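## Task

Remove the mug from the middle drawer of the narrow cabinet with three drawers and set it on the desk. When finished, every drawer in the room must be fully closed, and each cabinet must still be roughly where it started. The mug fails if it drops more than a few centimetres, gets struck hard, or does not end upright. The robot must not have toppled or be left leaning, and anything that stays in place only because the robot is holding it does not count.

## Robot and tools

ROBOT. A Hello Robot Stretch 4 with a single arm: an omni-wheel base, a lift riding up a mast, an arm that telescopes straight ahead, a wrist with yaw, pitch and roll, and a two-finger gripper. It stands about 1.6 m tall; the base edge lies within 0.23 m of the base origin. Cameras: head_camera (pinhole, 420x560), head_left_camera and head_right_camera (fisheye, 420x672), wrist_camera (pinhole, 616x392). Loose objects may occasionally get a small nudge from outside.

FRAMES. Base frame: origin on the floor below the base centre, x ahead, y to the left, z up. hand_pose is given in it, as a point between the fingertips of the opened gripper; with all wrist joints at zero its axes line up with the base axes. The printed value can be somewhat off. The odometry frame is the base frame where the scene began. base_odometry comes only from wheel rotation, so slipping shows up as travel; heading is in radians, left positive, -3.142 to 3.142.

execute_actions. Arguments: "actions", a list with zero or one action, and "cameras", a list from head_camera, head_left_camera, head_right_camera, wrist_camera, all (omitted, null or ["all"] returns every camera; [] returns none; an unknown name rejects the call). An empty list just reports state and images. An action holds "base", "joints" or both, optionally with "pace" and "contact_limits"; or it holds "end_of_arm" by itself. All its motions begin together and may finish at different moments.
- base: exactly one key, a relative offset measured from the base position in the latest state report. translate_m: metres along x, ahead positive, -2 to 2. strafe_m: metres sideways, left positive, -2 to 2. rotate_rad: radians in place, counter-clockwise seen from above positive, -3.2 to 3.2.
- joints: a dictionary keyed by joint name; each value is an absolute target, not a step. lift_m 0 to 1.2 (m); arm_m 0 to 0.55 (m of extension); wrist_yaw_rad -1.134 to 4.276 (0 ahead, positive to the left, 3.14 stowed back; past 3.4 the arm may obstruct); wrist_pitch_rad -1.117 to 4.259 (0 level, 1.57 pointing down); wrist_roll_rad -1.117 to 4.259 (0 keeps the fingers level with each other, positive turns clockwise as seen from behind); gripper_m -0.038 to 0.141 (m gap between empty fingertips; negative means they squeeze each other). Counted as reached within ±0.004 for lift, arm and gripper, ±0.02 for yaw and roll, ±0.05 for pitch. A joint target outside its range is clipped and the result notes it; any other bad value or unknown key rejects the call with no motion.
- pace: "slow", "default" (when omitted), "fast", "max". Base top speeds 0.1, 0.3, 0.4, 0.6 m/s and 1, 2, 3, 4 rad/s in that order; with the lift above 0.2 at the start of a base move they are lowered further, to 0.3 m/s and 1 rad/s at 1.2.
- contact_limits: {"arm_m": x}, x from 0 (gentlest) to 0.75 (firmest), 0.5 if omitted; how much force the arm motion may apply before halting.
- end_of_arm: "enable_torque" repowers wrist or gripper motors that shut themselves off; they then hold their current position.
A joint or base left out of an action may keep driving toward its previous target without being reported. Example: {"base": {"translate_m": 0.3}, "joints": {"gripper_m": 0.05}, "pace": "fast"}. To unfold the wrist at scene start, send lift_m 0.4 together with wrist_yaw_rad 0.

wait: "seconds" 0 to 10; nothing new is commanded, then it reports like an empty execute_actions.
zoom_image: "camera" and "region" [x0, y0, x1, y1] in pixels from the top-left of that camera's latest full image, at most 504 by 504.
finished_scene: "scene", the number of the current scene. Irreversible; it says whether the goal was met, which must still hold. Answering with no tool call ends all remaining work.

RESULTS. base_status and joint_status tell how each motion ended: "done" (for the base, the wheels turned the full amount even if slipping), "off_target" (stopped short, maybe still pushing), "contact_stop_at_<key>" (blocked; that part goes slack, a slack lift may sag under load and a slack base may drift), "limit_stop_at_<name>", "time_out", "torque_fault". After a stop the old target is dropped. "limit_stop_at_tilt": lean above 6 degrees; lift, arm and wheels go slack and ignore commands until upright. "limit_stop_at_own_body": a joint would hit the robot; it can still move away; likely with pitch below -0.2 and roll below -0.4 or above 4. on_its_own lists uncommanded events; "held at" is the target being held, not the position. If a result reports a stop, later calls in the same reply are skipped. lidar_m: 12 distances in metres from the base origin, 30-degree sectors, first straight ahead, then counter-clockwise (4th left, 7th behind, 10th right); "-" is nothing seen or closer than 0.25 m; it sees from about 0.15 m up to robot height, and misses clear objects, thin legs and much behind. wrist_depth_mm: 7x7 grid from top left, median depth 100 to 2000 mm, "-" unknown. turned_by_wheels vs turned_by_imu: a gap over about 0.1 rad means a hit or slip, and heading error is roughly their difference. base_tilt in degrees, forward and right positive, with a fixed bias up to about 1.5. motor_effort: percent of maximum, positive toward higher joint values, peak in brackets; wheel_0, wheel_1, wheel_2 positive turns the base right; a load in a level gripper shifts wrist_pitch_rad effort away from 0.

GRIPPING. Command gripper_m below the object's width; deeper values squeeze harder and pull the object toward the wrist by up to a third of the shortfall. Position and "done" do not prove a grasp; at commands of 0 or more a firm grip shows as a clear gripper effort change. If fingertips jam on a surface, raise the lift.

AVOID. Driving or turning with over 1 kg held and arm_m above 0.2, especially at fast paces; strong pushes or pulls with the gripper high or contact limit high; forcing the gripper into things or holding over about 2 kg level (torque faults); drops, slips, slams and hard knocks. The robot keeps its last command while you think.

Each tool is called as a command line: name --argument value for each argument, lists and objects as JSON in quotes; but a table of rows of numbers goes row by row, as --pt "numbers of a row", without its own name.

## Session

execute_actions --actions '[]'

Scene clock: 0.00 s.
base_odometry: x=+0.000 y=+0.000 heading=+0.000 (m, m, rad; odometry frame)
turned_by_wheels: +0.000 (rad since the last result)
turned_by_imu: +0.000 (rad since the last result)
base_tilt: forward=+0.3 right=+0.0 (deg)
lidar_m: 1.99 2.08 2.00 1.45 1.43 1.99 1.93 2.19 1.85 1.34 1.38 2.09
base_status: not commanded
joint_positions: lift_m=+0.131 arm_m=+0.001 wrist_yaw_rad=+3.064 wrist_pitch_rad=+0.010 wrist_roll_rad=+0.011 gripper_m=+0.057
joint_status: not commanded
motor_effort: lift_m=+20 arm_m=-1 wrist_yaw_rad=+2 wrist_pitch_rad=-5 wrist_roll_rad=+0 gripper_m=-1 wheel_0=+0 wheel_1=+0 wheel_2=+0 (%)
hand_pose: x=-0.1090 y=+0.1096 z=+0.3059 quat_wxyz=(+0.039, -0.005, +0.005, +0.999) (m; base frame)
wrist_depth_mm: - 142 - - - - - / - 127 - - - - - / - 127 177 - - - - / 113 139 226 - - - - / 1921 - - - - - - / 1308 1366 211 1430 217 1464 1537 / 866 878 809 155 842 854 931
pictures: head_camera, head_left_camera, head_right_camera, wrist_camera
Images, in order (width x height): head_camera 420x560, head_left_camera 420x672, head_right_camera 420x672, wrist_camera 616x392.

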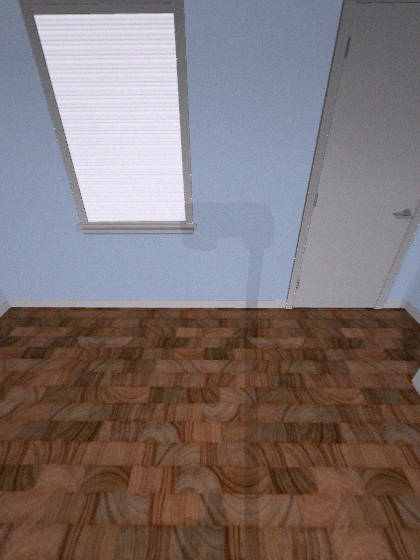

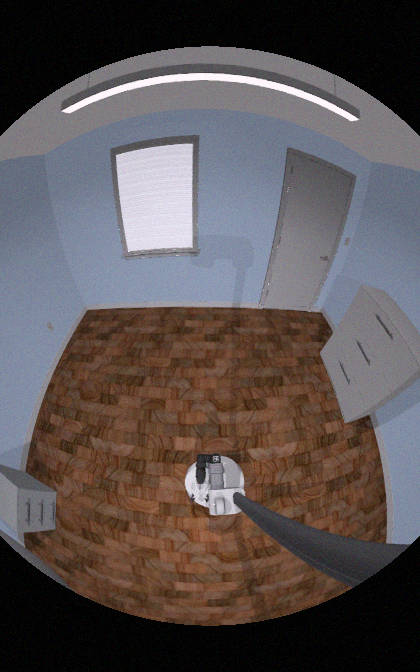

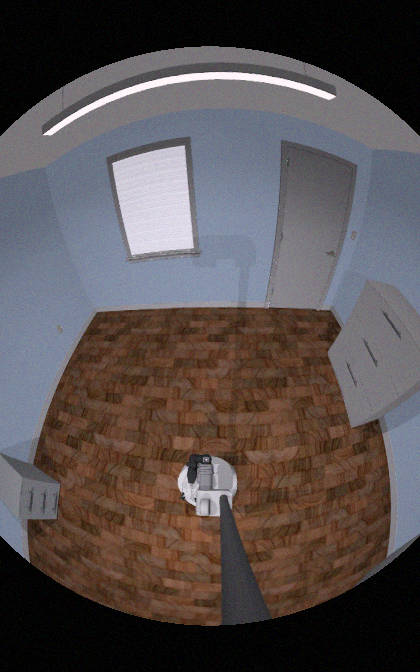

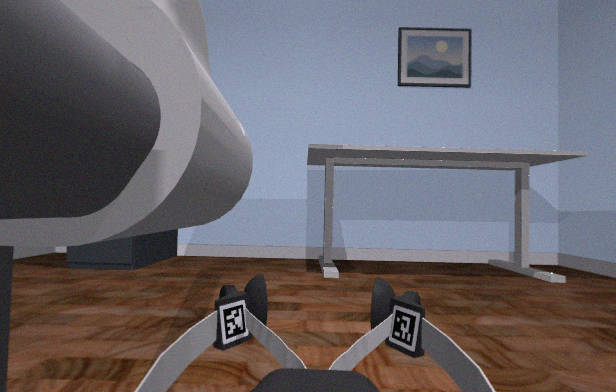

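execute_actions --actions '[{"base": {"rotate_rad": 1.56}, "joints": {"lift_m": 0.3, "wrist_yaw_rad": 0, "gripper_m": 0.07}, "pace": "max"}]'

Scene clock: 8.00 s.
base_odometry: x=+0.000 y=+0.000 heading=+1.560 (m, m, rad; odometry frame)
turned_by_wheels: +1.560 (rad since the last result)
turned_by_imu: +1.532 (rad since the last result)
base_tilt: forward=+0.3 right=+0.1 (deg)
lidar_m: 1.47 1.43 1.98 1.89 2.18 1.87 1.35 1.38 2.09 1.99 2.06 1.99
base_status: done
joint_positions: lift_m=+0.300 arm_m=+0.001 wrist_yaw_rad=+0.000 wrist_pitch_rad=+0.010 wrist_roll_rad=+0.011 gripper_m=+0.070
joint_status: all done
motor_effort: lift_m=+21(24) arm_m=-1(1) wrist_yaw_rad=-1(7) wrist_pitch_rad=-6(7) wrist_roll_rad=+0(0) gripper_m=-1(4) wheel_0=+1(9) wheel_1=+1(10) wheel_2=+1(12) (%)
hand_pose: x=+0.4604 y=-0.0873 z=+0.4751 quat_wxyz=(+1.000, +0.005, +0.005, +0.000) (m; base frame)
wrist_depth_mm: 1863 1808 1756 1756 1708 1708 1756 / 1808 1921 1808 1808 1708 1661 1661 / 1808 1863 1808 1756 1756 1708 1661 / 1863 1808 1808 1756 1708 1708 1618 / 1863 1205 1576 1756 1756 1708 1618 / 1576 1205 211 1661 216 1708 1618 / 1205 1160 1205 157 1229 1205 1336
pictures: head_camera, head_left_camera, head_right_camera, wrist_camera
Images, in order (width x height): head_camera 420x560, head_left_camera 420x672, head_right_camera 420x672, wrist_camera 616x392.

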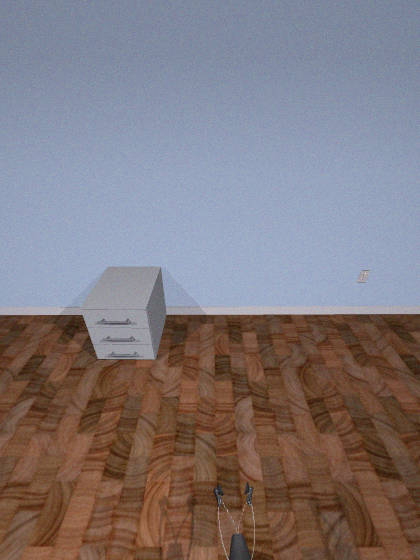

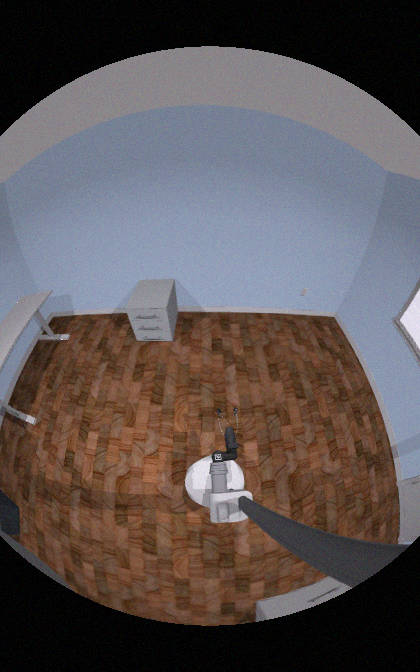

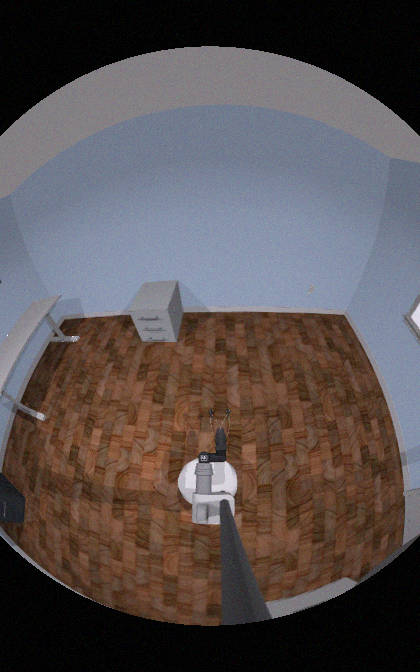

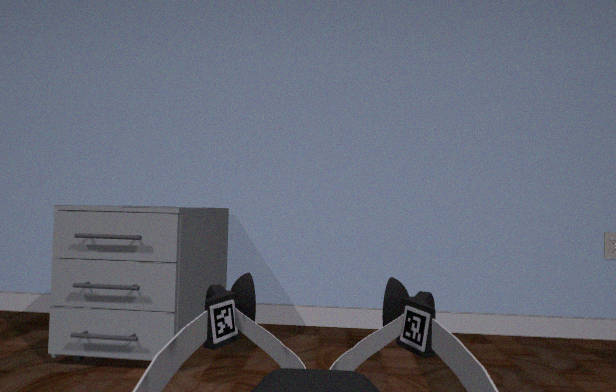

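execute_actions --actions '[{"base": {"strafe_m": 0.68}, "joints": {"lift_m": 0.10, "arm_m": 0.12, "wrist_roll_rad": 1.57, "wrist_pitch_rad": 0}, "pace": "max"}]' --cameras '["head_camera", "wrist_camera"]'

Scene clock: 23.87 s.
base_odometry: x=-0.680 y=+0.007 heading=+1.560 (m, m, rad; odometry frame)
turned_by_wheels: +0.000 (rad since the last result)
turned_by_imu: -0.001 (rad since the last result)
base_tilt: forward=+0.3 right=+0.1 (deg)
lidar_m: 1.35 1.75 1.27 1.20 1.58 1.84 1.78 1.64 1.89 2.69 2.71 2.00
base_status: done
joint_positions: lift_m=+0.100 arm_m=+0.119 wrist_yaw_rad=+0.000 wrist_pitch_rad=+0.003 wrist_roll_rad=+1.570 gripper_m=+0.070
joint_status: all done
motor_effort: lift_m=+18(18) arm_m=+6(4) wrist_yaw_rad=+1(3) wrist_pitch_rad=-6(7) wrist_roll_rad=+1(5) gripper_m=-1(1) wheel_0=+0(15) wheel_1=+1(13) wheel_2=+0(1) (%)
hand_pose: x=+0.5783 y=-0.0874 z=+0.2776 quat_wxyz=(+0.707, +0.707, +0.001, -0.001) (m; base frame)
wrist_depth_mm: 1618 1708 1618 1708 1537 668 449 / 1618 1661 1661 1661 1464 661 449 / 1661 1661 1708 1618 1078 654 439 / 1708 1708 1618 1042 1060 640 439 / 1661 1661 1661 1060 1025 634 436 / 1661 1661 212 1708 216 627 430 / 1756 1618 1661 1618 976 535 427
pictures: head_camera, wrist_camera
Images, in order (width x height): head_camera 420x560, wrist_camera 616x392.

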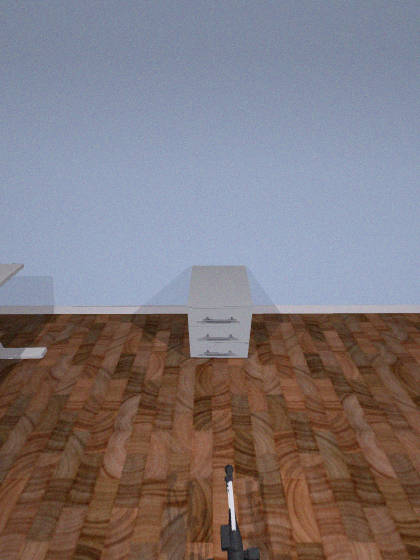

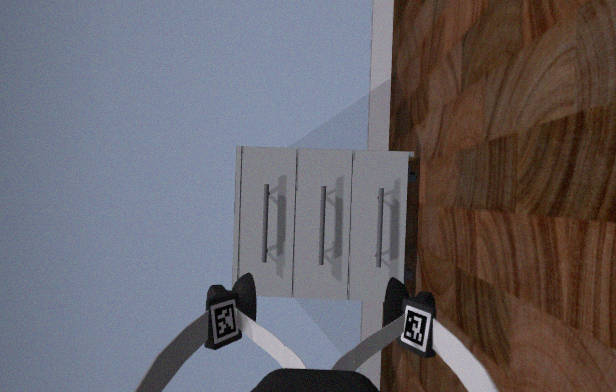

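execute_actions --actions '[{"base": {"translate_m": 0.48}, "joints": {"arm_m": 0.34}, "pace": "max"}]' --cameras '["head_camera", "wrist_camera"]'

Scene clock: 30.00 s.
base_odometry: x=-0.675 y=+0.487 heading=+1.560 (m, m, rad; odometry frame)
turned_by_wheels: +0.000 (rad since the last result)
turned_by_imu: -0.001 (rad since the last result)
base_tilt: forward=+0.3 right=+0.1 (deg)
lidar_m: 0.87 1.53 1.25 1.18 1.26 1.89 2.24 2.06 2.59 2.68 2.04 0.92
base_status: done
joint_positions: lift_m=+0.100 arm_m=+0.339 wrist_yaw_rad=+0.000 wrist_pitch_rad=+0.002 wrist_roll_rad=+1.570 gripper_m=+0.070
joint_status: all done
motor_effort: lift_m=+18(19) arm_m=+6(7) wrist_yaw_rad=+0(2) wrist_pitch_rad=-6(7) wrist_roll_rad=+0(1) gripper_m=-3(1) wheel_0=+0(7) wheel_1=-2(7) wheel_2=+1(14) (%)
hand_pose: x=+0.7984 y=-0.0873 z=+0.2776 quat_wxyz=(+0.707, +0.707, +0.001, -0.001) (m; base frame)
wrist_depth_mm: 946 931 917 904 891 615 424 / 946 353 351 349 347 342 342 / 931 357 353 347 347 342 340 / 946 357 353 349 347 343 343 / 931 355 353 351 347 345 343 / 946 357 212 349 217 345 343 / 946 357 355 314 349 317 345
pictures: head_camera, wrist_camera
Images, in order (width x height): head_camera 420x560, wrist_camera 616x392.

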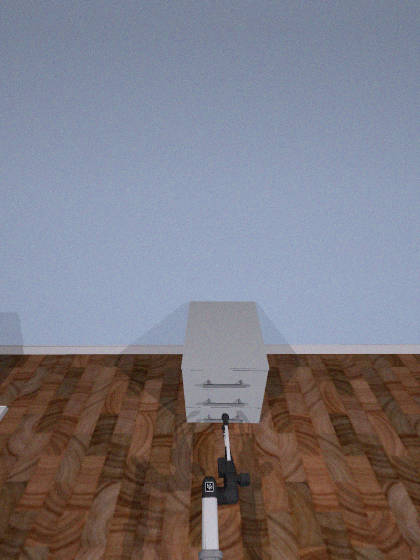

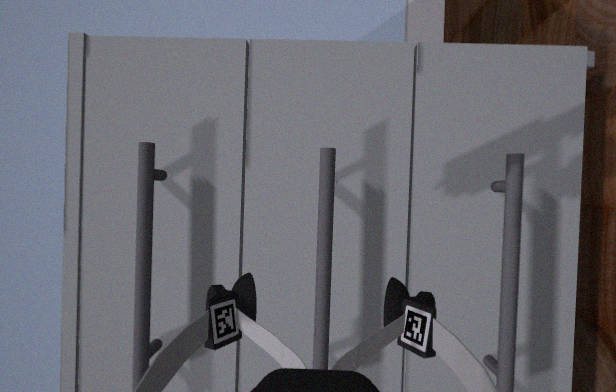

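execute_actions --actions '[{"base": {"rotate_rad": -0.03}, "joints": {"arm_m": 0.434, "gripper_m": 0.04}, "contact_limits": {"arm_m": 0.2}, "pace": "max"}]' --cameras '["wrist_camera"]'

Scene clock: 40.70 s.
base_odometry: x=-0.675 y=+0.487 heading=+1.530 (m, m, rad; odometry frame)
turned_by_wheels: -0.030 (rad since the last result)
turned_by_imu: -0.030 (rad since the last result)
base_tilt: forward=+0.4 right=+0.1 (deg)
lidar_m: 0.86 1.51 1.25 1.18 1.27 1.87 2.26 2.04 2.49 2.68 2.10 0.97
base_status: done
joint_positions: lift_m=+0.100 arm_m=+0.433 wrist_yaw_rad=+0.000 wrist_pitch_rad=+0.002 wrist_roll_rad=+1.570 gripper_m=+0.040
joint_status: all done
motor_effort: lift_m=+19(19) arm_m=+6(7) wrist_yaw_rad=+1(5) wrist_pitch_rad=-6(6) wrist_roll_rad=+1(1) gripper_m=-3(4) wheel_0=+0(5) wheel_1=+2(5) wheel_2=+0(5) (%)
contact_limits: arm_m 0.2
hand_pose: x=+0.8924 y=-0.0874 z=+0.2776 quat_wxyz=(+0.707, +0.707, +0.001, -0.001) (m; base frame)
wrist_depth_mm: 268 267 265 262 820 569 402 / 266 265 264 262 259 256 255 / 267 265 263 259 258 256 254 / 266 264 262 259 258 255 254 / 265 263 262 258 256 254 253 / 265 264 260 257 206 253 254 / 265 260 259 164 255 253 252
pictures: wrist_camera
Images, in order (width x height): wrist_camera 616x392.

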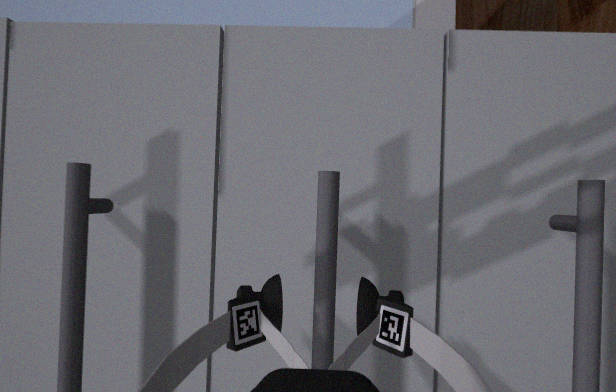

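execute_actions --actions '[{"joints": {"gripper_m": -0.025}, "pace": "max"}]' --cameras '["wrist_camera"]'

Scene clock: 43.20 s.
base_odometry: x=-0.675 y=+0.487 heading=+1.530 (m, m, rad; odometry frame)
turned_by_wheels: +0.000 (rad since the last result)
turned_by_imu: +0.000 (rad since the last result)
base_tilt: forward=+0.4 right=+0.0 (deg)
lidar_m: 0.85 1.51 1.27 1.18 1.25 1.86 2.24 2.04 2.53 2.68 2.10 0.95
base_status: not commanded
joint_positions: lift_m=+0.100 arm_m=+0.433 wrist_yaw_rad=+0.001 wrist_pitch_rad=+0.005 wrist_roll_rad=+1.570 gripper_m=-0.025
joint_status: all done
motor_effort: lift_m=+19(19) arm_m=+4(6) wrist_yaw_rad=-2(3) wrist_pitch_rad=-13(12) wrist_roll_rad=+1(1) gripper_m=-17(15) wheel_0=+0(0) wheel_1=+2(2) wheel_2=+0(0) (%)
hand_pose: x=+0.8927 y=-0.0871 z=+0.2769 quat_wxyz=(+0.707, +0.707, +0.002, -0.001) (m; base frame)
wrist_depth_mm: 267 266 264 257 256 559 399 / 266 265 257 257 255 256 255 / 266 264 257 254 255 256 253 / 264 263 256 254 253 255 254 / 265 262 258 255 253 256 254 / 264 263 256 200 252 255 251 / 264 262 254 216 179 254 254
pictures: wrist_camera
Images, in order (width x height): wrist_camera 616x392.

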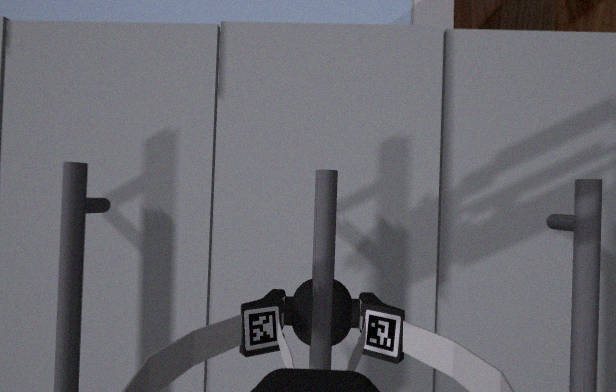

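execute_actions --actions '[{"joints": {"arm_m": 0.14, "lift_m": 0.098}, "contact_limits": {"arm_m": 0.3}}]' --cameras '["head_camera", "wrist_camera"]'

zoom_image --camera "head_camera" --region '[150, 340, 300, 490]'

Scene clock: 48.53 s.
base_odometry: x=-0.675 y=+0.487 heading=+1.530 (m, m, rad; odometry frame)
turned_by_wheels: +0.000 (rad since the last result)
turned_by_imu: -0.001 (rad since the last result)
base_tilt: forward=+0.3 right=+0.0 (deg)
lidar_m: 0.59 1.53 1.26 1.19 1.27 1.88 2.24 2.05 2.52 2.67 2.09 0.62
base_status: not commanded
joint_positions: lift_m=+0.098 arm_m=+0.141 wrist_yaw_rad=+0.001 wrist_pitch_rad=+0.004 wrist_roll_rad=+1.570 gripper_m=-0.025
joint_status: all done
motor_effort: lift_m=+16(16) arm_m=-6(11) wrist_yaw_rad=-3(5) wrist_pitch_rad=-10(13) wrist_roll_rad=+0(1) gripper_m=-16(17) wheel_0=-1(1) wheel_1=+1(2) wheel_2=+1(2) (%)
contact_limits: arm_m 0.3
hand_pose: x=+0.6005 y=-0.0871 z=+0.2754 quat_wxyz=(+0.707, +0.707, +0.002, -0.001) (m; base frame)
wrist_depth_mm: 1160 1160 1160 256 255 661 442 / 1118 1160 257 255 253 647 439 / 1160 1118 257 256 253 544 436 / 1160 1138 257 255 252 544 430 / 1138 1138 257 254 253 544 424 / 1138 1138 256 201 251 539 424 / 1138 1138 253 216 250 504 421
pictures: head_camera, wrist_camera
Images, in order (width x height): head_camera 420x560, wrist_camera 616x392.

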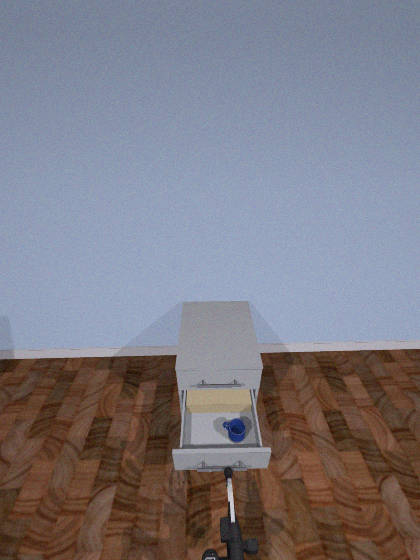

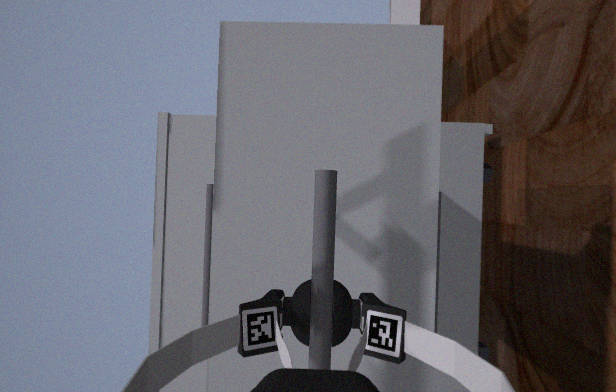

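Region (150, 340, 300, 490) of head_camera's 420x560 image, scaled by 3.360, with more detail than that image has.

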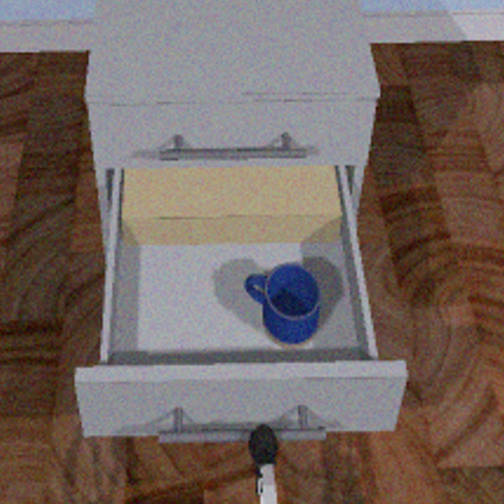

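execute_actions --actions '[{"joints": {"gripper_m": 0.04}, "pace": "max"}]' --cameras '[]'

execute_actions --actions '[{"base": {"strafe_m": -0.048}, "joints": {"arm_m": 0.085, "gripper_m": 0.08}, "pace": "max"}]' --cameras '["head_camera", "wrist_camera"]'

Scene clock: 86.03 s.
base_odometry: x=-0.675 y=+0.487 heading=+1.530 (m, m, rad; odometry frame)
turned_by_wheels: +0.000 (rad since the last result)
turned_by_imu: -0.001 (rad since the last result)
base_tilt: forward=+0.3 right=+0.1 (deg)
lidar_m: 0.59 1.50 1.28 1.20 1.25 1.89 2.25 2.06 2.52 2.68 2.13 0.65
base_status: not commanded
joint_positions: lift_m=+0.098 arm_m=+0.141 wrist_yaw_rad=+0.000 wrist_pitch_rad=+0.003 wrist_roll_rad=+1.570 gripper_m=+0.040
joint_status: all done
motor_effort: lift_m=+17(17) arm_m=-6(6) wrist_yaw_rad=+1(2) wrist_pitch_rad=-6(11) wrist_roll_rad=+0(0) gripper_m=+0(15) wheel_0=-1(1) wheel_1=+1(1) wheel_2=+1(1) (%)
hand_pose: x=+0.6005 y=-0.0873 z=+0.2756 quat_wxyz=(+0.707, +0.707, +0.001, -0.001) (m; base frame)
wrist_depth_mm: 1160 1138 1160 1138 1118 668 445 / 1160 1160 1138 265 263 654 439 / 1182 1138 564 263 262 549 439 / 1138 1138 265 264 260 549 436 / 1138 1160 265 263 262 539 433 / 1138 1138 265 263 208 544 424 / 1160 1118 263 164 259 535 424
pictures: none
No camera images: the call's "cameras" was empty. Leave "cameras" out to get every camera's image.

Scene clock: 87.23 s.
base_odometry: x=-0.627 y=+0.485 heading=+1.530 (m, m, rad; odometry frame)
turned_by_wheels: +0.000 (rad since the last result)
turned_by_imu: +0.000 (rad since the last result)
base_tilt: forward=+0.3 right=+0.1 (deg)
lidar_m: 0.58 0.65 1.30 1.25 1.28 1.88 2.26 2.02 2.49 2.63 2.12 0.64
base_status: done
joint_positions: lift_m=+0.098 arm_m=+0.086 wrist_yaw_rad=+0.000 wrist_pitch_rad=+0.003 wrist_roll_rad=+1.570 gripper_m=+0.080
joint_status: all done
motor_effort: lift_m=+17(17) arm_m=-6(6) wrist_yaw_rad=+3(0) wrist_pitch_rad=-6(6) wrist_roll_rad=+0(0) gripper_m=-3(0) wheel_0=-1(10) wheel_1=+0(12) wheel_2=-1(4) (%)
hand_pose: x=+0.5454 y=-0.0875 z=+0.2757 quat_wxyz=(+0.707, +0.707, +0.001, -0.001) (m; base frame)
wrist_depth_mm: 1205 1182 1205 1182 1182 661 449 / 1229 1205 1205 1205 1160 654 439 / 1229 1182 1205 320 315 627 436 / 1229 1182 621 320 317 597 436 / 1205 1229 609 317 317 597 433 / 1205 1205 213 317 315 597 427 / 1182 1182 320 218 314 504 424
pictures: head_camera, wrist_camera
Images, in order (width x height): head_camera 420x560, wrist_camera 616x392.

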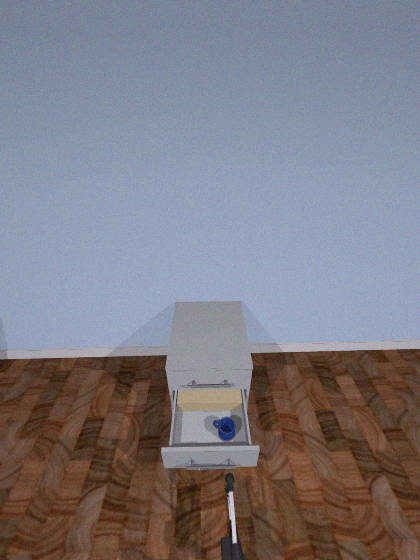

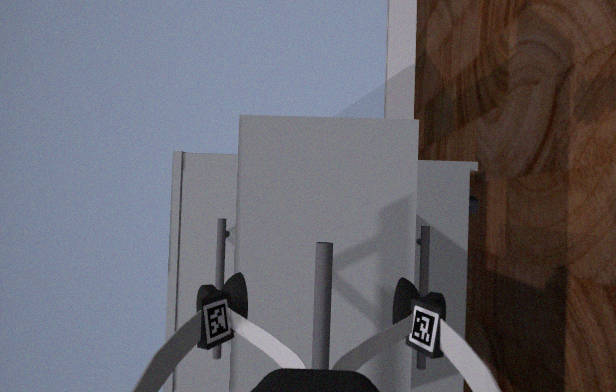

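execute_actions --actions '[{"joints": {"lift_m": 0.52, "wrist_pitch_rad": 1.57, "wrist_roll_rad": 1.8, "gripper_m": 0.105}, "pace": "max"}]' --cameras '[]'

execute_actions --actions '[{"base": {"translate_m": 0.17}, "joints": {"lift_m": 0.54, "arm_m": 0.43}, "pace": "max"}]' --cameras '["head_camera", "wrist_camera"]'

Scene clock: 92.37 s.
base_odometry: x=-0.627 y=+0.485 heading=+1.530 (m, m, rad; odometry frame)
turned_by_wheels: +0.000 (rad since the last result)
turned_by_imu: -0.001 (rad since the last result)
base_tilt: forward=+0.3 right=+0.1 (deg)
lidar_m: 0.58 0.65 1.30 1.24 1.31 1.91 2.26 2.03 2.51 2.62 2.13 0.65
base_status: not commanded
joint_positions: lift_m=+0.520 arm_m=+0.086 wrist_yaw_rad=+0.000 wrist_pitch_rad=+1.570 wrist_roll_rad=+1.800 gripper_m=+0.105
joint_status: all done
motor_effort: lift_m=+21(24) arm_m=-6(6) wrist_yaw_rad=+3(1) wrist_pitch_rad=+1(3) wrist_roll_rad=+1(4) gripper_m=+0(1) wheel_0=-1(1) wheel_1=+0(0) wheel_2=-1(1) (%)
hand_pose: x=+0.2571 y=-0.0874 z=+0.4096 quat_wxyz=(+0.440, +0.554, +0.439, -0.554) (m; base frame)
wrist_depth_mm: 661 654 654 647 640 634 627 / 661 647 647 640 634 634 621 / 654 647 647 634 634 442 415 / 647 647 634 640 496 415 413 / 640 647 634 640 413 410 404 / 654 640 200 627 413 407 402 / 647 647 627 150 413 402 404
pictures: none
No camera images: the call's "cameras" was empty. Leave "cameras" out to get every camera's image.

Scene clock: 94.07 s.
base_odometry: x=-0.620 y=+0.655 heading=+1.530 (m, m, rad; odometry frame)
turned_by_wheels: +0.000 (rad since the last result)
turned_by_imu: +0.000 (rad since the last result)
base_tilt: forward=+0.3 right=+0.1 (deg)
lidar_m: 0.42 0.49 1.32 1.25 1.29 2.03 2.40 2.17 2.79 2.62 1.84 0.47
base_status: done
joint_positions: lift_m=+0.540 arm_m=+0.429 wrist_yaw_rad=+0.000 wrist_pitch_rad=+1.570 wrist_roll_rad=+1.800 gripper_m=+0.105
joint_status: all done
motor_effort: lift_m=+21(23) arm_m=+6(6) wrist_yaw_rad=+0(2) wrist_pitch_rad=+2(2) wrist_roll_rad=+1(1) gripper_m=-2(1) wheel_0=-2(7) wheel_1=-1(7) wheel_2=-1(11) (%)
hand_pose: x=+0.6002 y=-0.0874 z=+0.4296 quat_wxyz=(+0.440, +0.554, +0.439, -0.553) (m; base frame)
wrist_depth_mm: 691 668 668 661 661 661 654 / 683 676 668 668 661 654 654 / 668 668 661 654 389 640 647 / 233 364 436 433 430 640 627 / 225 364 433 427 430 366 634 / 217 362 202 424 424 303 634 / 210 221 373 151 424 322 621
pictures: head_camera, wrist_camera
Images, in order (width x height): head_camera 420x560, wrist_camera 616x392.

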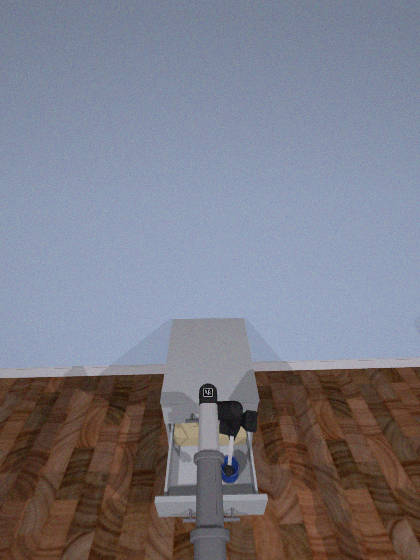

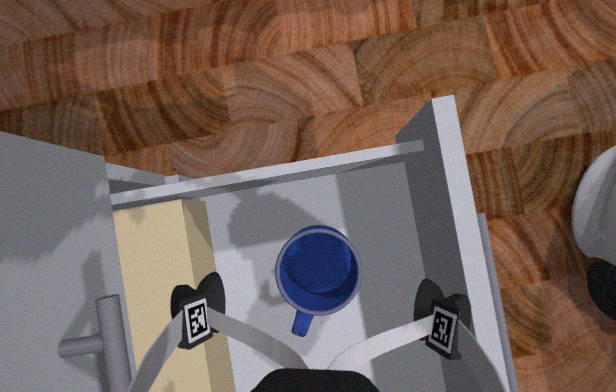

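zoom_image --camera "wrist_camera" --region '[160, 190, 480, 392]'

Region (160, 190, 480, 392) of wrist_camera's 616x392 image, scaled by 1.575; it fills the top 318 rows of this view, and the rest is white.

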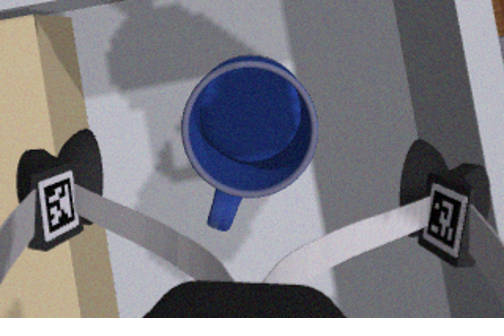

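execute_actions --actions '[{"joints": {"lift_m": 0.384, "arm_m": 0.432}, "pace": "max"}]' --cameras '["wrist_camera"]'

Scene clock: 107.20 s.
base_odometry: x=-0.620 y=+0.655 heading=+1.530 (m, m, rad; odometry frame)
turned_by_wheels: +0.000 (rad since the last result)
turned_by_imu: +0.000 (rad since the last result)
base_tilt: forward=+0.4 right=+0.1 (deg)
lidar_m: 0.44 0.48 1.32 1.25 1.26 2.02 2.43 2.18 2.77 2.63 1.85 0.43
base_status: not commanded
joint_positions: lift_m=+0.384 arm_m=+0.431 wrist_yaw_rad=+0.000 wrist_pitch_rad=+1.570 wrist_roll_rad=+1.800 gripper_m=+0.105
joint_status: all done
motor_effort: lift_m=+18(18) arm_m=+6(5) wrist_yaw_rad=+1(1) wrist_pitch_rad=+1(1) wrist_roll_rad=+1(1) gripper_m=+0(5) wheel_0=-1(1) wheel_1=-1(1) wheel_2=-1(1) (%)
hand_pose: x=+0.6021 y=-0.0874 z=+0.2738 quat_wxyz=(+0.440, +0.554, +0.439, -0.554) (m; base frame)
wrist_depth_mm: 521 512 508 504 500 496 154 / 517 512 504 508 500 192 160 / 517 512 224 216 256 220 167 / 208 246 279 278 277 242 174 / 208 254 278 268 276 257 182 / 207 238 195 266 214 246 190 / 205 206 277 150 270 233 193
pictures: wrist_camera
Images, in order (width x height): wrist_camera 616x392.

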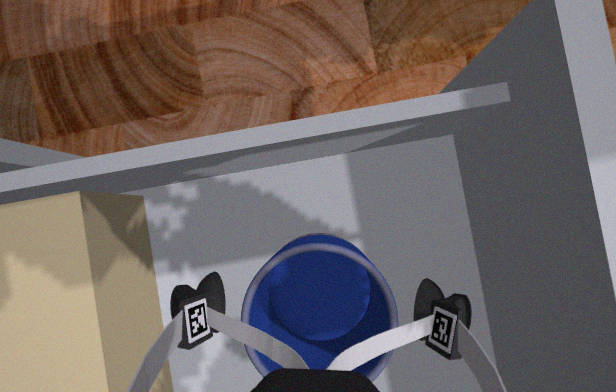

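execute_actions --actions '[{"joints": {"lift_m": 0.391, "gripper_m": 0.03}, "pace": "fast"}]' --cameras '["wrist_camera"]'

Scene clock: 115.97 s.
base_odometry: x=-0.620 y=+0.655 heading=+1.530 (m, m, rad; odometry frame)
turned_by_wheels: +0.000 (rad since the last result)
turned_by_imu: -0.001 (rad since the last result)
base_tilt: forward=+0.3 right=+0.1 (deg)
lidar_m: 0.43 0.47 1.30 1.24 1.31 2.02 2.41 2.17 2.76 2.61 1.87 0.47
base_status: not commanded
joint_positions: lift_m=+0.391 arm_m=+0.431 wrist_yaw_rad=+0.000 wrist_pitch_rad=+1.570 wrist_roll_rad=+1.800 gripper_m=+0.030
joint_status: all done
motor_effort: lift_m=+22(23) arm_m=+6(6) wrist_yaw_rad=+1(1) wrist_pitch_rad=+1(1) wrist_roll_rad=+1(1) gripper_m=-18(18) wheel_0=-1(1) wheel_1=-1(1) wheel_2=-1(1) (%)
hand_pose: x=+0.6021 y=-0.0874 z=+0.2805 quat_wxyz=(+0.440, +0.554, +0.439, -0.554) (m; base frame)
wrist_depth_mm: 521 525 512 512 508 500 156 / 521 521 517 508 500 197 160 / 525 517 241 225 256 220 166 / 214 248 287 286 283 241 174 / 213 253 285 258 281 255 182 / 213 229 191 259 206 249 190 / 211 209 281 220 195 170 187
pictures: wrist_camera
Images, in order (width x height): wrist_camera 616x392.

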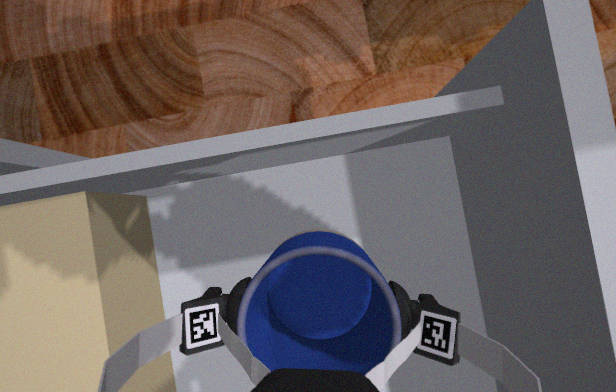

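execute_actions --actions '[{"joints": {"lift_m": 0.54, "arm_m": 0.41}, "pace": "fast"}]' --cameras '["wrist_camera"]'

Scene clock: 122.50 s.
base_odometry: x=-0.620 y=+0.655 heading=+1.530 (m, m, rad; odometry frame)
turned_by_wheels: +0.000 (rad since the last result)
turned_by_imu: -0.001 (rad since the last result)
base_tilt: forward=+0.4 right=+0.1 (deg)
lidar_m: 0.42 0.49 1.31 1.24 1.30 2.04 2.41 2.17 2.76 2.61 1.85 0.47
base_status: not commanded
joint_positions: lift_m=+0.540 arm_m=+0.411 wrist_yaw_rad=+0.000 wrist_pitch_rad=+1.570 wrist_roll_rad=+1.800 gripper_m=+0.030
joint_status: all done
motor_effort: lift_m=+23(25) arm_m=-6(6) wrist_yaw_rad=+1(0) wrist_pitch_rad=+0(4) wrist_roll_rad=+1(1) gripper_m=-18(17) wheel_0=-1(1) wheel_1=-1(1) wheel_2=-1(1) (%)
hand_pose: x=+0.5822 y=-0.0874 z=+0.4294 quat_wxyz=(+0.440, +0.554, +0.439, -0.554) (m; base frame)
wrist_depth_mm: 683 683 654 668 661 654 640 / 676 668 654 661 654 647 640 / 676 676 661 654 349 647 640 / 257 368 433 433 418 640 640 / 249 362 436 258 404 640 634 / 229 364 190 258 205 627 627 / 221 221 355 220 195 170 634
pictures: wrist_camera
Images, in order (width x height): wrist_camera 616x392.

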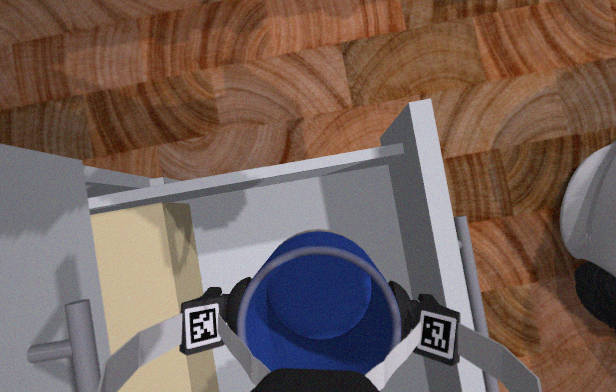

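execute_actions --actions '[{"base": {"strafe_m": 0.06}, "joints": {"arm_m": 0.14, "wrist_roll_rad": 1.57, "wrist_pitch_rad": 1.52}, "pace": "fast"}]' --cameras '["head_camera", "wrist_camera"]'

Scene clock: 131.73 s.
base_odometry: x=-0.680 y=+0.658 heading=+1.530 (m, m, rad; odometry frame)
turned_by_wheels: +0.000 (rad since the last result)
turned_by_imu: -0.001 (rad since the last result)
base_tilt: forward=+0.3 right=+0.1 (deg)
lidar_m: 0.45 0.49 1.26 1.19 1.26 2.01 2.42 2.19 2.85 2.68 1.86 0.49
base_status: done
joint_positions: lift_m=+0.540 arm_m=+0.141 wrist_yaw_rad=+0.000 wrist_pitch_rad=+1.521 wrist_roll_rad=+1.570 gripper_m=+0.030
joint_status: all done
motor_effort: lift_m=+24(23) arm_m=-6(8) wrist_yaw_rad=+2(1) wrist_pitch_rad=-1(5) wrist_roll_rad=-1(3) gripper_m=-19(18) wheel_0=+0(10) wheel_1=-1(9) wheel_2=-1(2) (%)
hand_pose: x=+0.3265 y=-0.0874 z=+0.4298 quat_wxyz=(+0.512, +0.512, +0.487, -0.487) (m; base frame)
wrist_depth_mm: 715 707 683 668 654 634 627 / 707 399 676 668 647 640 621 / 469 455 466 654 640 634 627 / 462 452 430 661 647 627 430 / 462 449 439 259 640 421 413 / 462 347 190 259 204 415 410 / 462 310 379 221 195 171 407
pictures: head_camera, wrist_camera
Images, in order (width x height): head_camera 420x560, wrist_camera 616x392.

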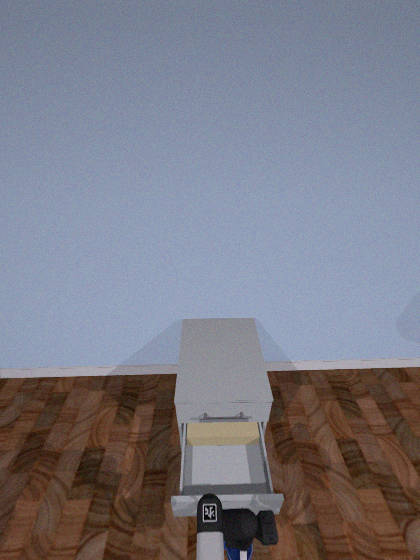

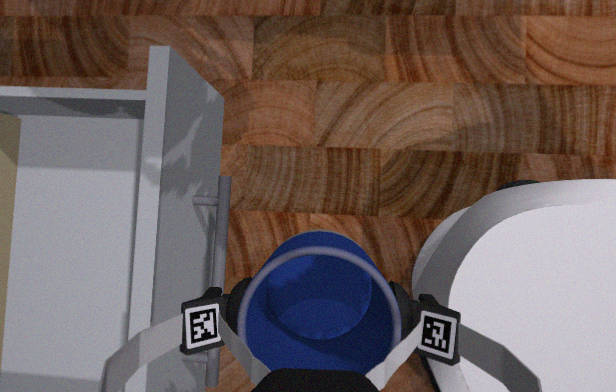

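execute_actions --actions '[{"joints": {"lift_m": 0.345, "arm_m": 0.165}, "pace": "max"}]' --cameras '["wrist_camera"]'

Scene clock: 137.40 s.
base_odometry: x=-0.680 y=+0.658 heading=+1.530 (m, m, rad; odometry frame)
turned_by_wheels: +0.000 (rad since the last result)
turned_by_imu: -0.001 (rad since the last result)
base_tilt: forward=+0.3 right=+0.1 (deg)
lidar_m: 0.46 0.47 1.26 1.19 1.25 1.99 2.43 2.18 2.83 2.69 1.87 0.46
base_status: not commanded
joint_positions: lift_m=+0.345 arm_m=+0.164 wrist_yaw_rad=+0.000 wrist_pitch_rad=+1.520 wrist_roll_rad=+1.570 gripper_m=+0.030
joint_status: all done
motor_effort: lift_m=+19(22) arm_m=+6(7) wrist_yaw_rad=+0(3) wrist_pitch_rad=+0(2) wrist_roll_rad=+0(0) gripper_m=-21(17) wheel_0=+0(0) wheel_1=-1(1) wheel_2=-1(1) (%)
hand_pose: x=+0.3494 y=-0.0874 z=+0.2351 quat_wxyz=(+0.513, +0.512, +0.487, -0.487) (m; base frame)
wrist_depth_mm: 160 225 477 469 459 445 439 / 161 227 477 459 455 445 436 / 163 218 477 462 452 445 433 / 164 192 473 459 452 439 436 / 166 202 466 258 445 439 297 / 168 205 191 258 206 368 264 / 170 184 462 220 196 171 243
pictures: wrist_camera
Images, in order (width x height): wrist_camera 616x392.

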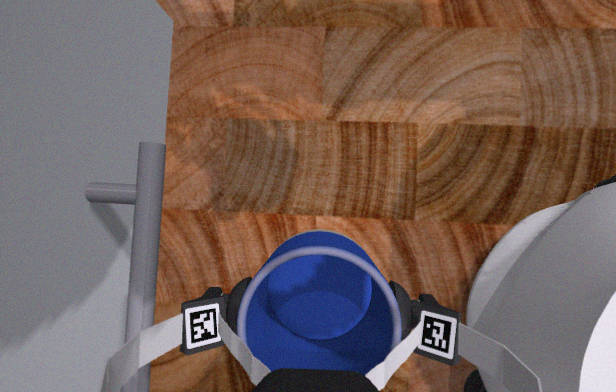

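execute_actions --actions '[{"joints": {"arm_m": 0.185}, "contact_limits": {"arm_m": 0.3}}]' --cameras '[]'

execute_actions --actions '[{"joints": {"arm_m": 0.39}, "contact_limits": {"arm_m": 0.3}}]' --cameras '["head_camera", "wrist_camera"]'

Scene clock: 143.10 s.
base_odometry: x=-0.680 y=+0.658 heading=+1.530 (m, m, rad; odometry frame)
turned_by_wheels: +0.000 (rad since the last result)
turned_by_imu: +0.000 (rad since the last result)
base_tilt: forward=+0.3 right=+0.1 (deg)
lidar_m: 0.45 0.48 1.25 1.19 1.24 2.01 2.41 2.20 2.85 2.70 1.88 0.47
base_status: not commanded
joint_positions: lift_m=+0.345 arm_m=+0.184 wrist_yaw_rad=+0.000 wrist_pitch_rad=+1.520 wrist_roll_rad=+1.570 gripper_m=+0.030
joint_status: all done
motor_effort: lift_m=+19(19) arm_m=+6(6) wrist_yaw_rad=+0(2) wrist_pitch_rad=+1(0) wrist_roll_rad=-1(1) gripper_m=-16(20) wheel_0=+0(0) wheel_1=-1(1) wheel_2=-1(1) (%)
contact_limits: arm_m 0.3
hand_pose: x=+0.3694 y=-0.0874 z=+0.2351 quat_wxyz=(+0.513, +0.512, +0.487, -0.487) (m; base frame)
wrist_depth_mm: 135 189 473 469 455 445 442 / 136 192 473 462 455 445 436 / 138 195 466 462 452 442 439 / 139 188 466 462 449 442 433 / 141 190 462 258 445 439 329 / 142 190 185 259 204 389 287 / 144 173 197 221 195 170 263
pictures: none
No camera images: the call's "cameras" was empty. Leave "cameras" out to get every camera's image.

Scene clock: 144.80 s.
base_odometry: x=-0.680 y=+0.657 heading=+1.530 (m, m, rad; odometry frame)
turned_by_wheels: +0.000 (rad since the last result)
turned_by_imu: +0.000 (rad since the last result)
base_tilt: forward=+0.4 right=+0.1 (deg)
lidar_m: 0.70 1.34 1.26 1.19 1.25 1.97 2.43 2.21 2.85 2.68 1.90 0.77
base_status: not commanded
joint_positions: lift_m=+0.345 arm_m=+0.389 wrist_yaw_rad=+0.000 wrist_pitch_rad=+1.520 wrist_roll_rad=+1.570 gripper_m=+0.030
joint_status: all done
motor_effort: lift_m=+19(19) arm_m=+6(8) wrist_yaw_rad=+0(7) wrist_pitch_rad=+1(18) wrist_roll_rad=+0(0) gripper_m=-21(16) wheel_0=+0(0) wheel_1=-1(1) wheel_2=-2(3) (%)
contact_limits: arm_m 0.3
hand_pose: x=+0.5744 y=-0.0874 z=+0.2351 quat_wxyz=(+0.513, +0.512, +0.487, -0.487) (m; base frame)
wrist_depth_mm: 239 484 477 466 459 449 439 / 241 342 473 459 452 445 439 / 234 347 473 462 449 445 436 / 220 349 473 455 449 439 433 / 250 343 466 260 445 436 430 / 252 342 191 258 204 430 427 / 254 309 455 221 195 170 424
pictures: head_camera, wrist_camera
Images, in order (width x height): head_camera 420x560, wrist_camera 616x392.

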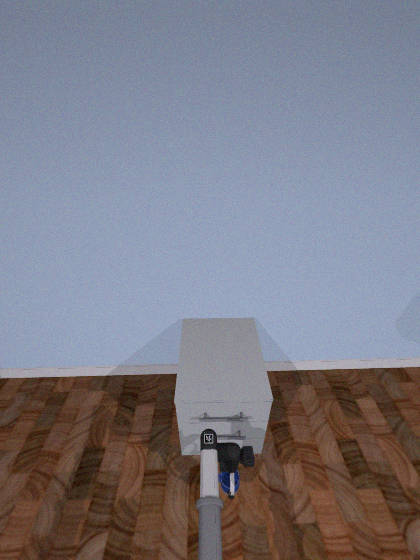

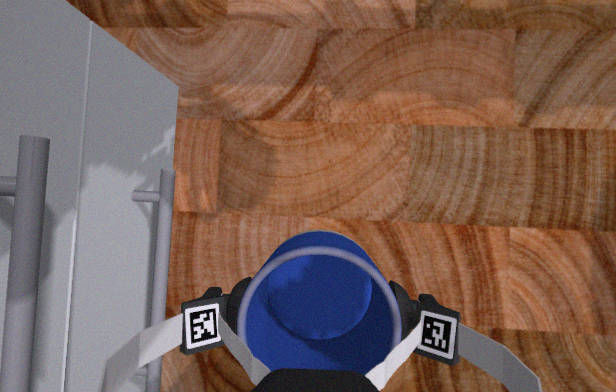

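zoom_image --camera "wrist_camera" --region '[0, 0, 200, 200]'

zoom_image --camera "head_camera" --region '[165, 385, 285, 475]'

Region (0, 0, 200, 200) of wrist_camera's 616x392 image, scaled by 2.520.

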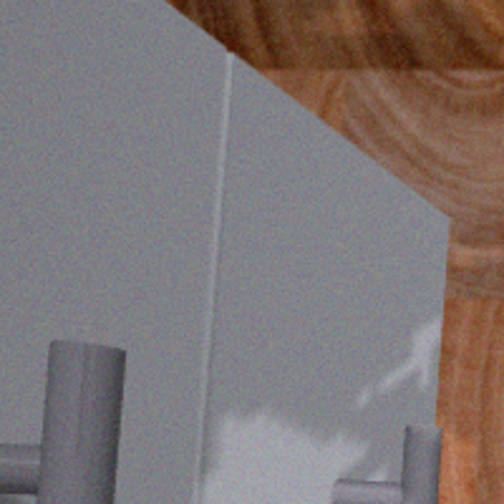

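Region (165, 385, 285, 475) of head_camera's 420x560 image, scaled by 4.200, with more detail than that image has; it fills the top 378 rows of this view, and the rest is white.

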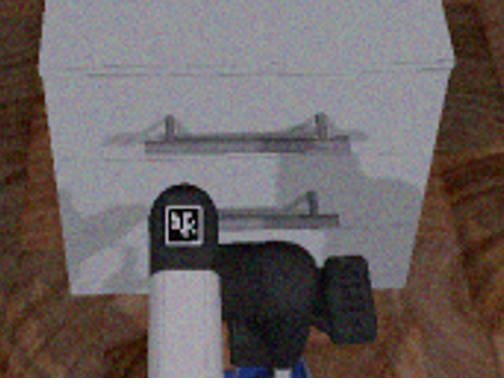

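execute_actions --actions '[{"base": {"rotate_rad": 1.58}, "joints": {"arm_m": 0.2, "lift_m": 0.85, "wrist_pitch_rad": 1.57}, "pace": "max"}]'

Scene clock: 152.27 s.
base_odometry: x=-0.680 y=+0.657 heading=+3.110 (m, m, rad; odometry frame)
turned_by_wheels: +1.580 (rad since the last result)
turned_by_imu: +1.552 (rad since the last result)
base_tilt: forward=+0.3 right=+0.1 (deg)
lidar_m: 1.18 1.26 1.99 2.43 2.19 2.85 2.75 1.85 0.77 0.71 1.33 1.22
base_status: done
joint_positions: lift_m=+0.850 arm_m=+0.201 wrist_yaw_rad=+0.000 wrist_pitch_rad=+1.570 wrist_roll_rad=+1.570 gripper_m=+0.030
joint_status: all done
motor_effort: lift_m=+23(25) arm_m=-6(6) wrist_yaw_rad=+2(1) wrist_pitch_rad=+2(9) wrist_roll_rad=+0(1) gripper_m=-19(18) wheel_0=+1(10) wheel_1=+0(9) wheel_2=-1(6) (%)
hand_pose: x=+0.3722 y=-0.0874 z=+0.7395 quat_wxyz=(+0.500, +0.500, +0.500, -0.500) (m; base frame)
wrist_depth_mm: 1025 1008 991 991 976 960 960 / 1008 991 976 976 960 960 946 / 1042 1008 960 960 976 960 946 / 1008 991 976 960 946 768 946 / 1008 976 976 257 778 741 723 / 976 960 191 258 205 723 732 / 991 960 960 220 195 171 723
pictures: head_camera, head_left_camera, head_right_camera, wrist_camera
Images, in order (width x height): head_camera 420x560, head_left_camera 420x672, head_right_camera 420x672, wrist_camera 616x392.

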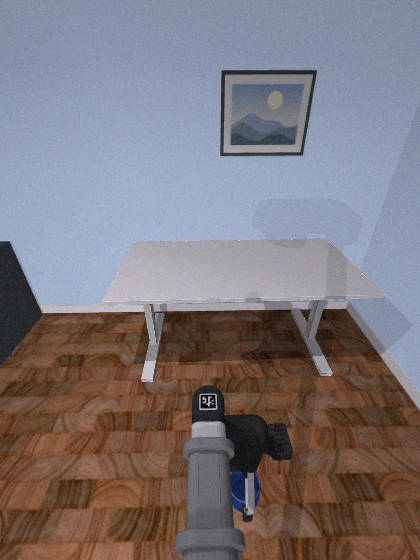

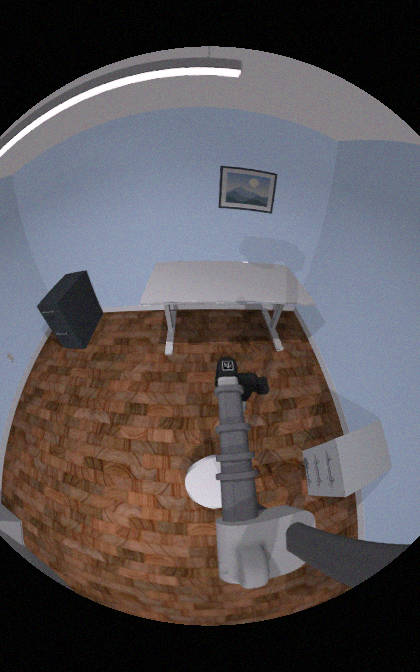

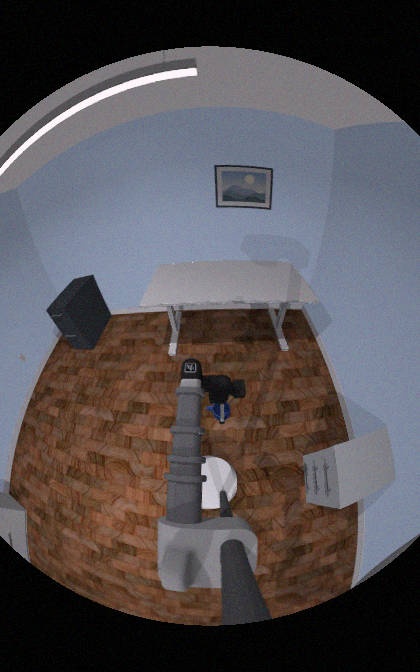

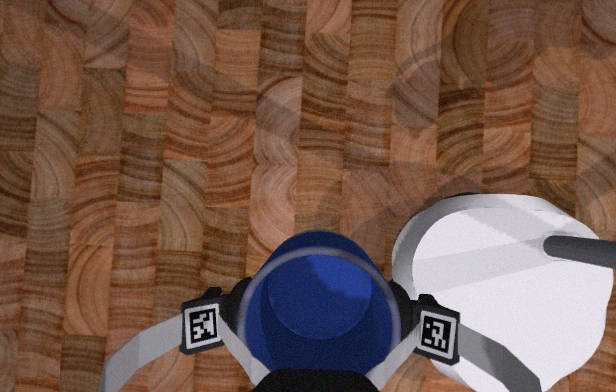

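zoom_image --camera "head_right_camera" --region '[290, 420, 400, 520]'

execute_actions --actions '[{"base": {"translate_m": 0.67}, "joints": {"arm_m": 0.54, "lift_m": 0.97}, "pace": "max"}]' --cameras '["head_camera", "wrist_camera"]'

Region (290, 420, 400, 520) of head_right_camera's 420x672 image, scaled by 4.582, with more detail than that image has; it fills the top 458 rows of this view, and the rest is white.

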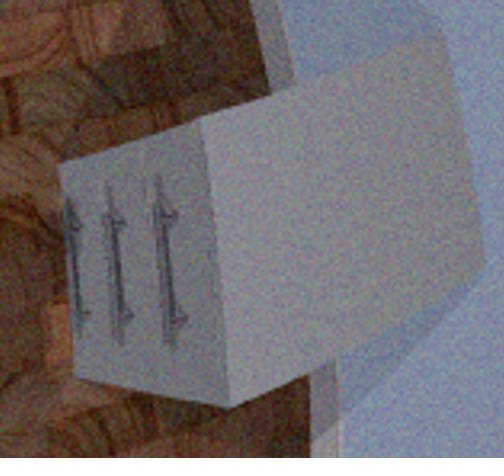

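Scene clock: 160.37 s.
base_odometry: x=-1.350 y=+0.679 heading=+3.110 (m, m, rad; odometry frame)
turned_by_wheels: +0.000 (rad since the last result)
turned_by_imu: -0.001 (rad since the last result)
base_tilt: forward=+0.3 right=+0.1 (deg)
lidar_m: 0.51 0.55 0.77 2.42 2.51 2.78 3.45 1.03 0.91 1.28 0.74 0.56
base_status: done
joint_positions: lift_m=+0.970 arm_m=+0.539 wrist_yaw_rad=+0.000 wrist_pitch_rad=+1.570 wrist_roll_rad=+1.570 gripper_m=+0.030
joint_status: all done
motor_effort: lift_m=+22(27) arm_m=+6(8) wrist_yaw_rad=+1(2) wrist_pitch_rad=+1(2) wrist_roll_rad=+0(0) gripper_m=-16(19) wheel_0=+0(7) wheel_1=+1(6) wheel_2=+1(8) (%)
hand_pose: x=+0.7102 y=-0.0874 z=+0.8595 quat_wxyz=(+0.500, +0.500, +0.500, -0.500) (m; base frame)
wrist_depth_mm: 377 375 370 368 364 362 1118 / 375 370 366 366 362 359 1098 / 373 366 366 362 359 357 1060 / 370 366 366 362 355 355 1042 / 368 364 362 258 355 353 842 / 366 362 191 258 205 355 842 / 364 359 355 220 195 170 1042
pictures: head_camera, wrist_camera
Images, in order (width x height): head_camera 420x560, wrist_camera 616x392.

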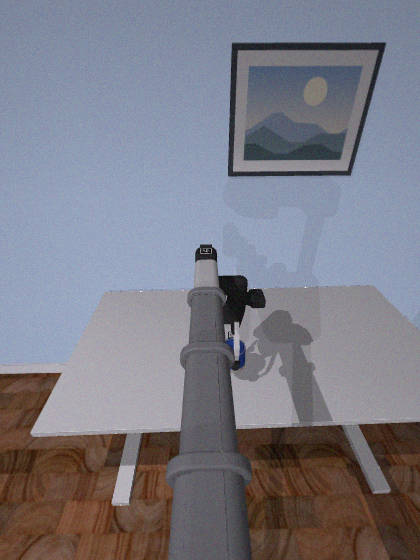

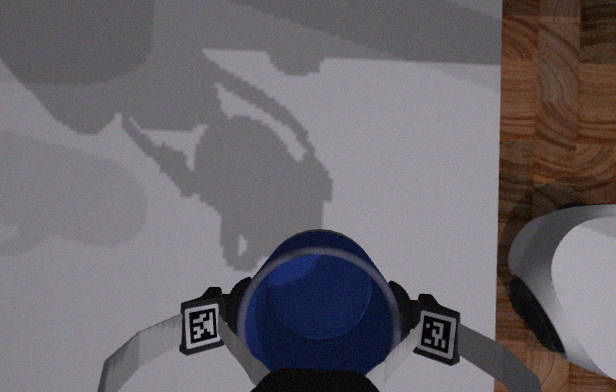

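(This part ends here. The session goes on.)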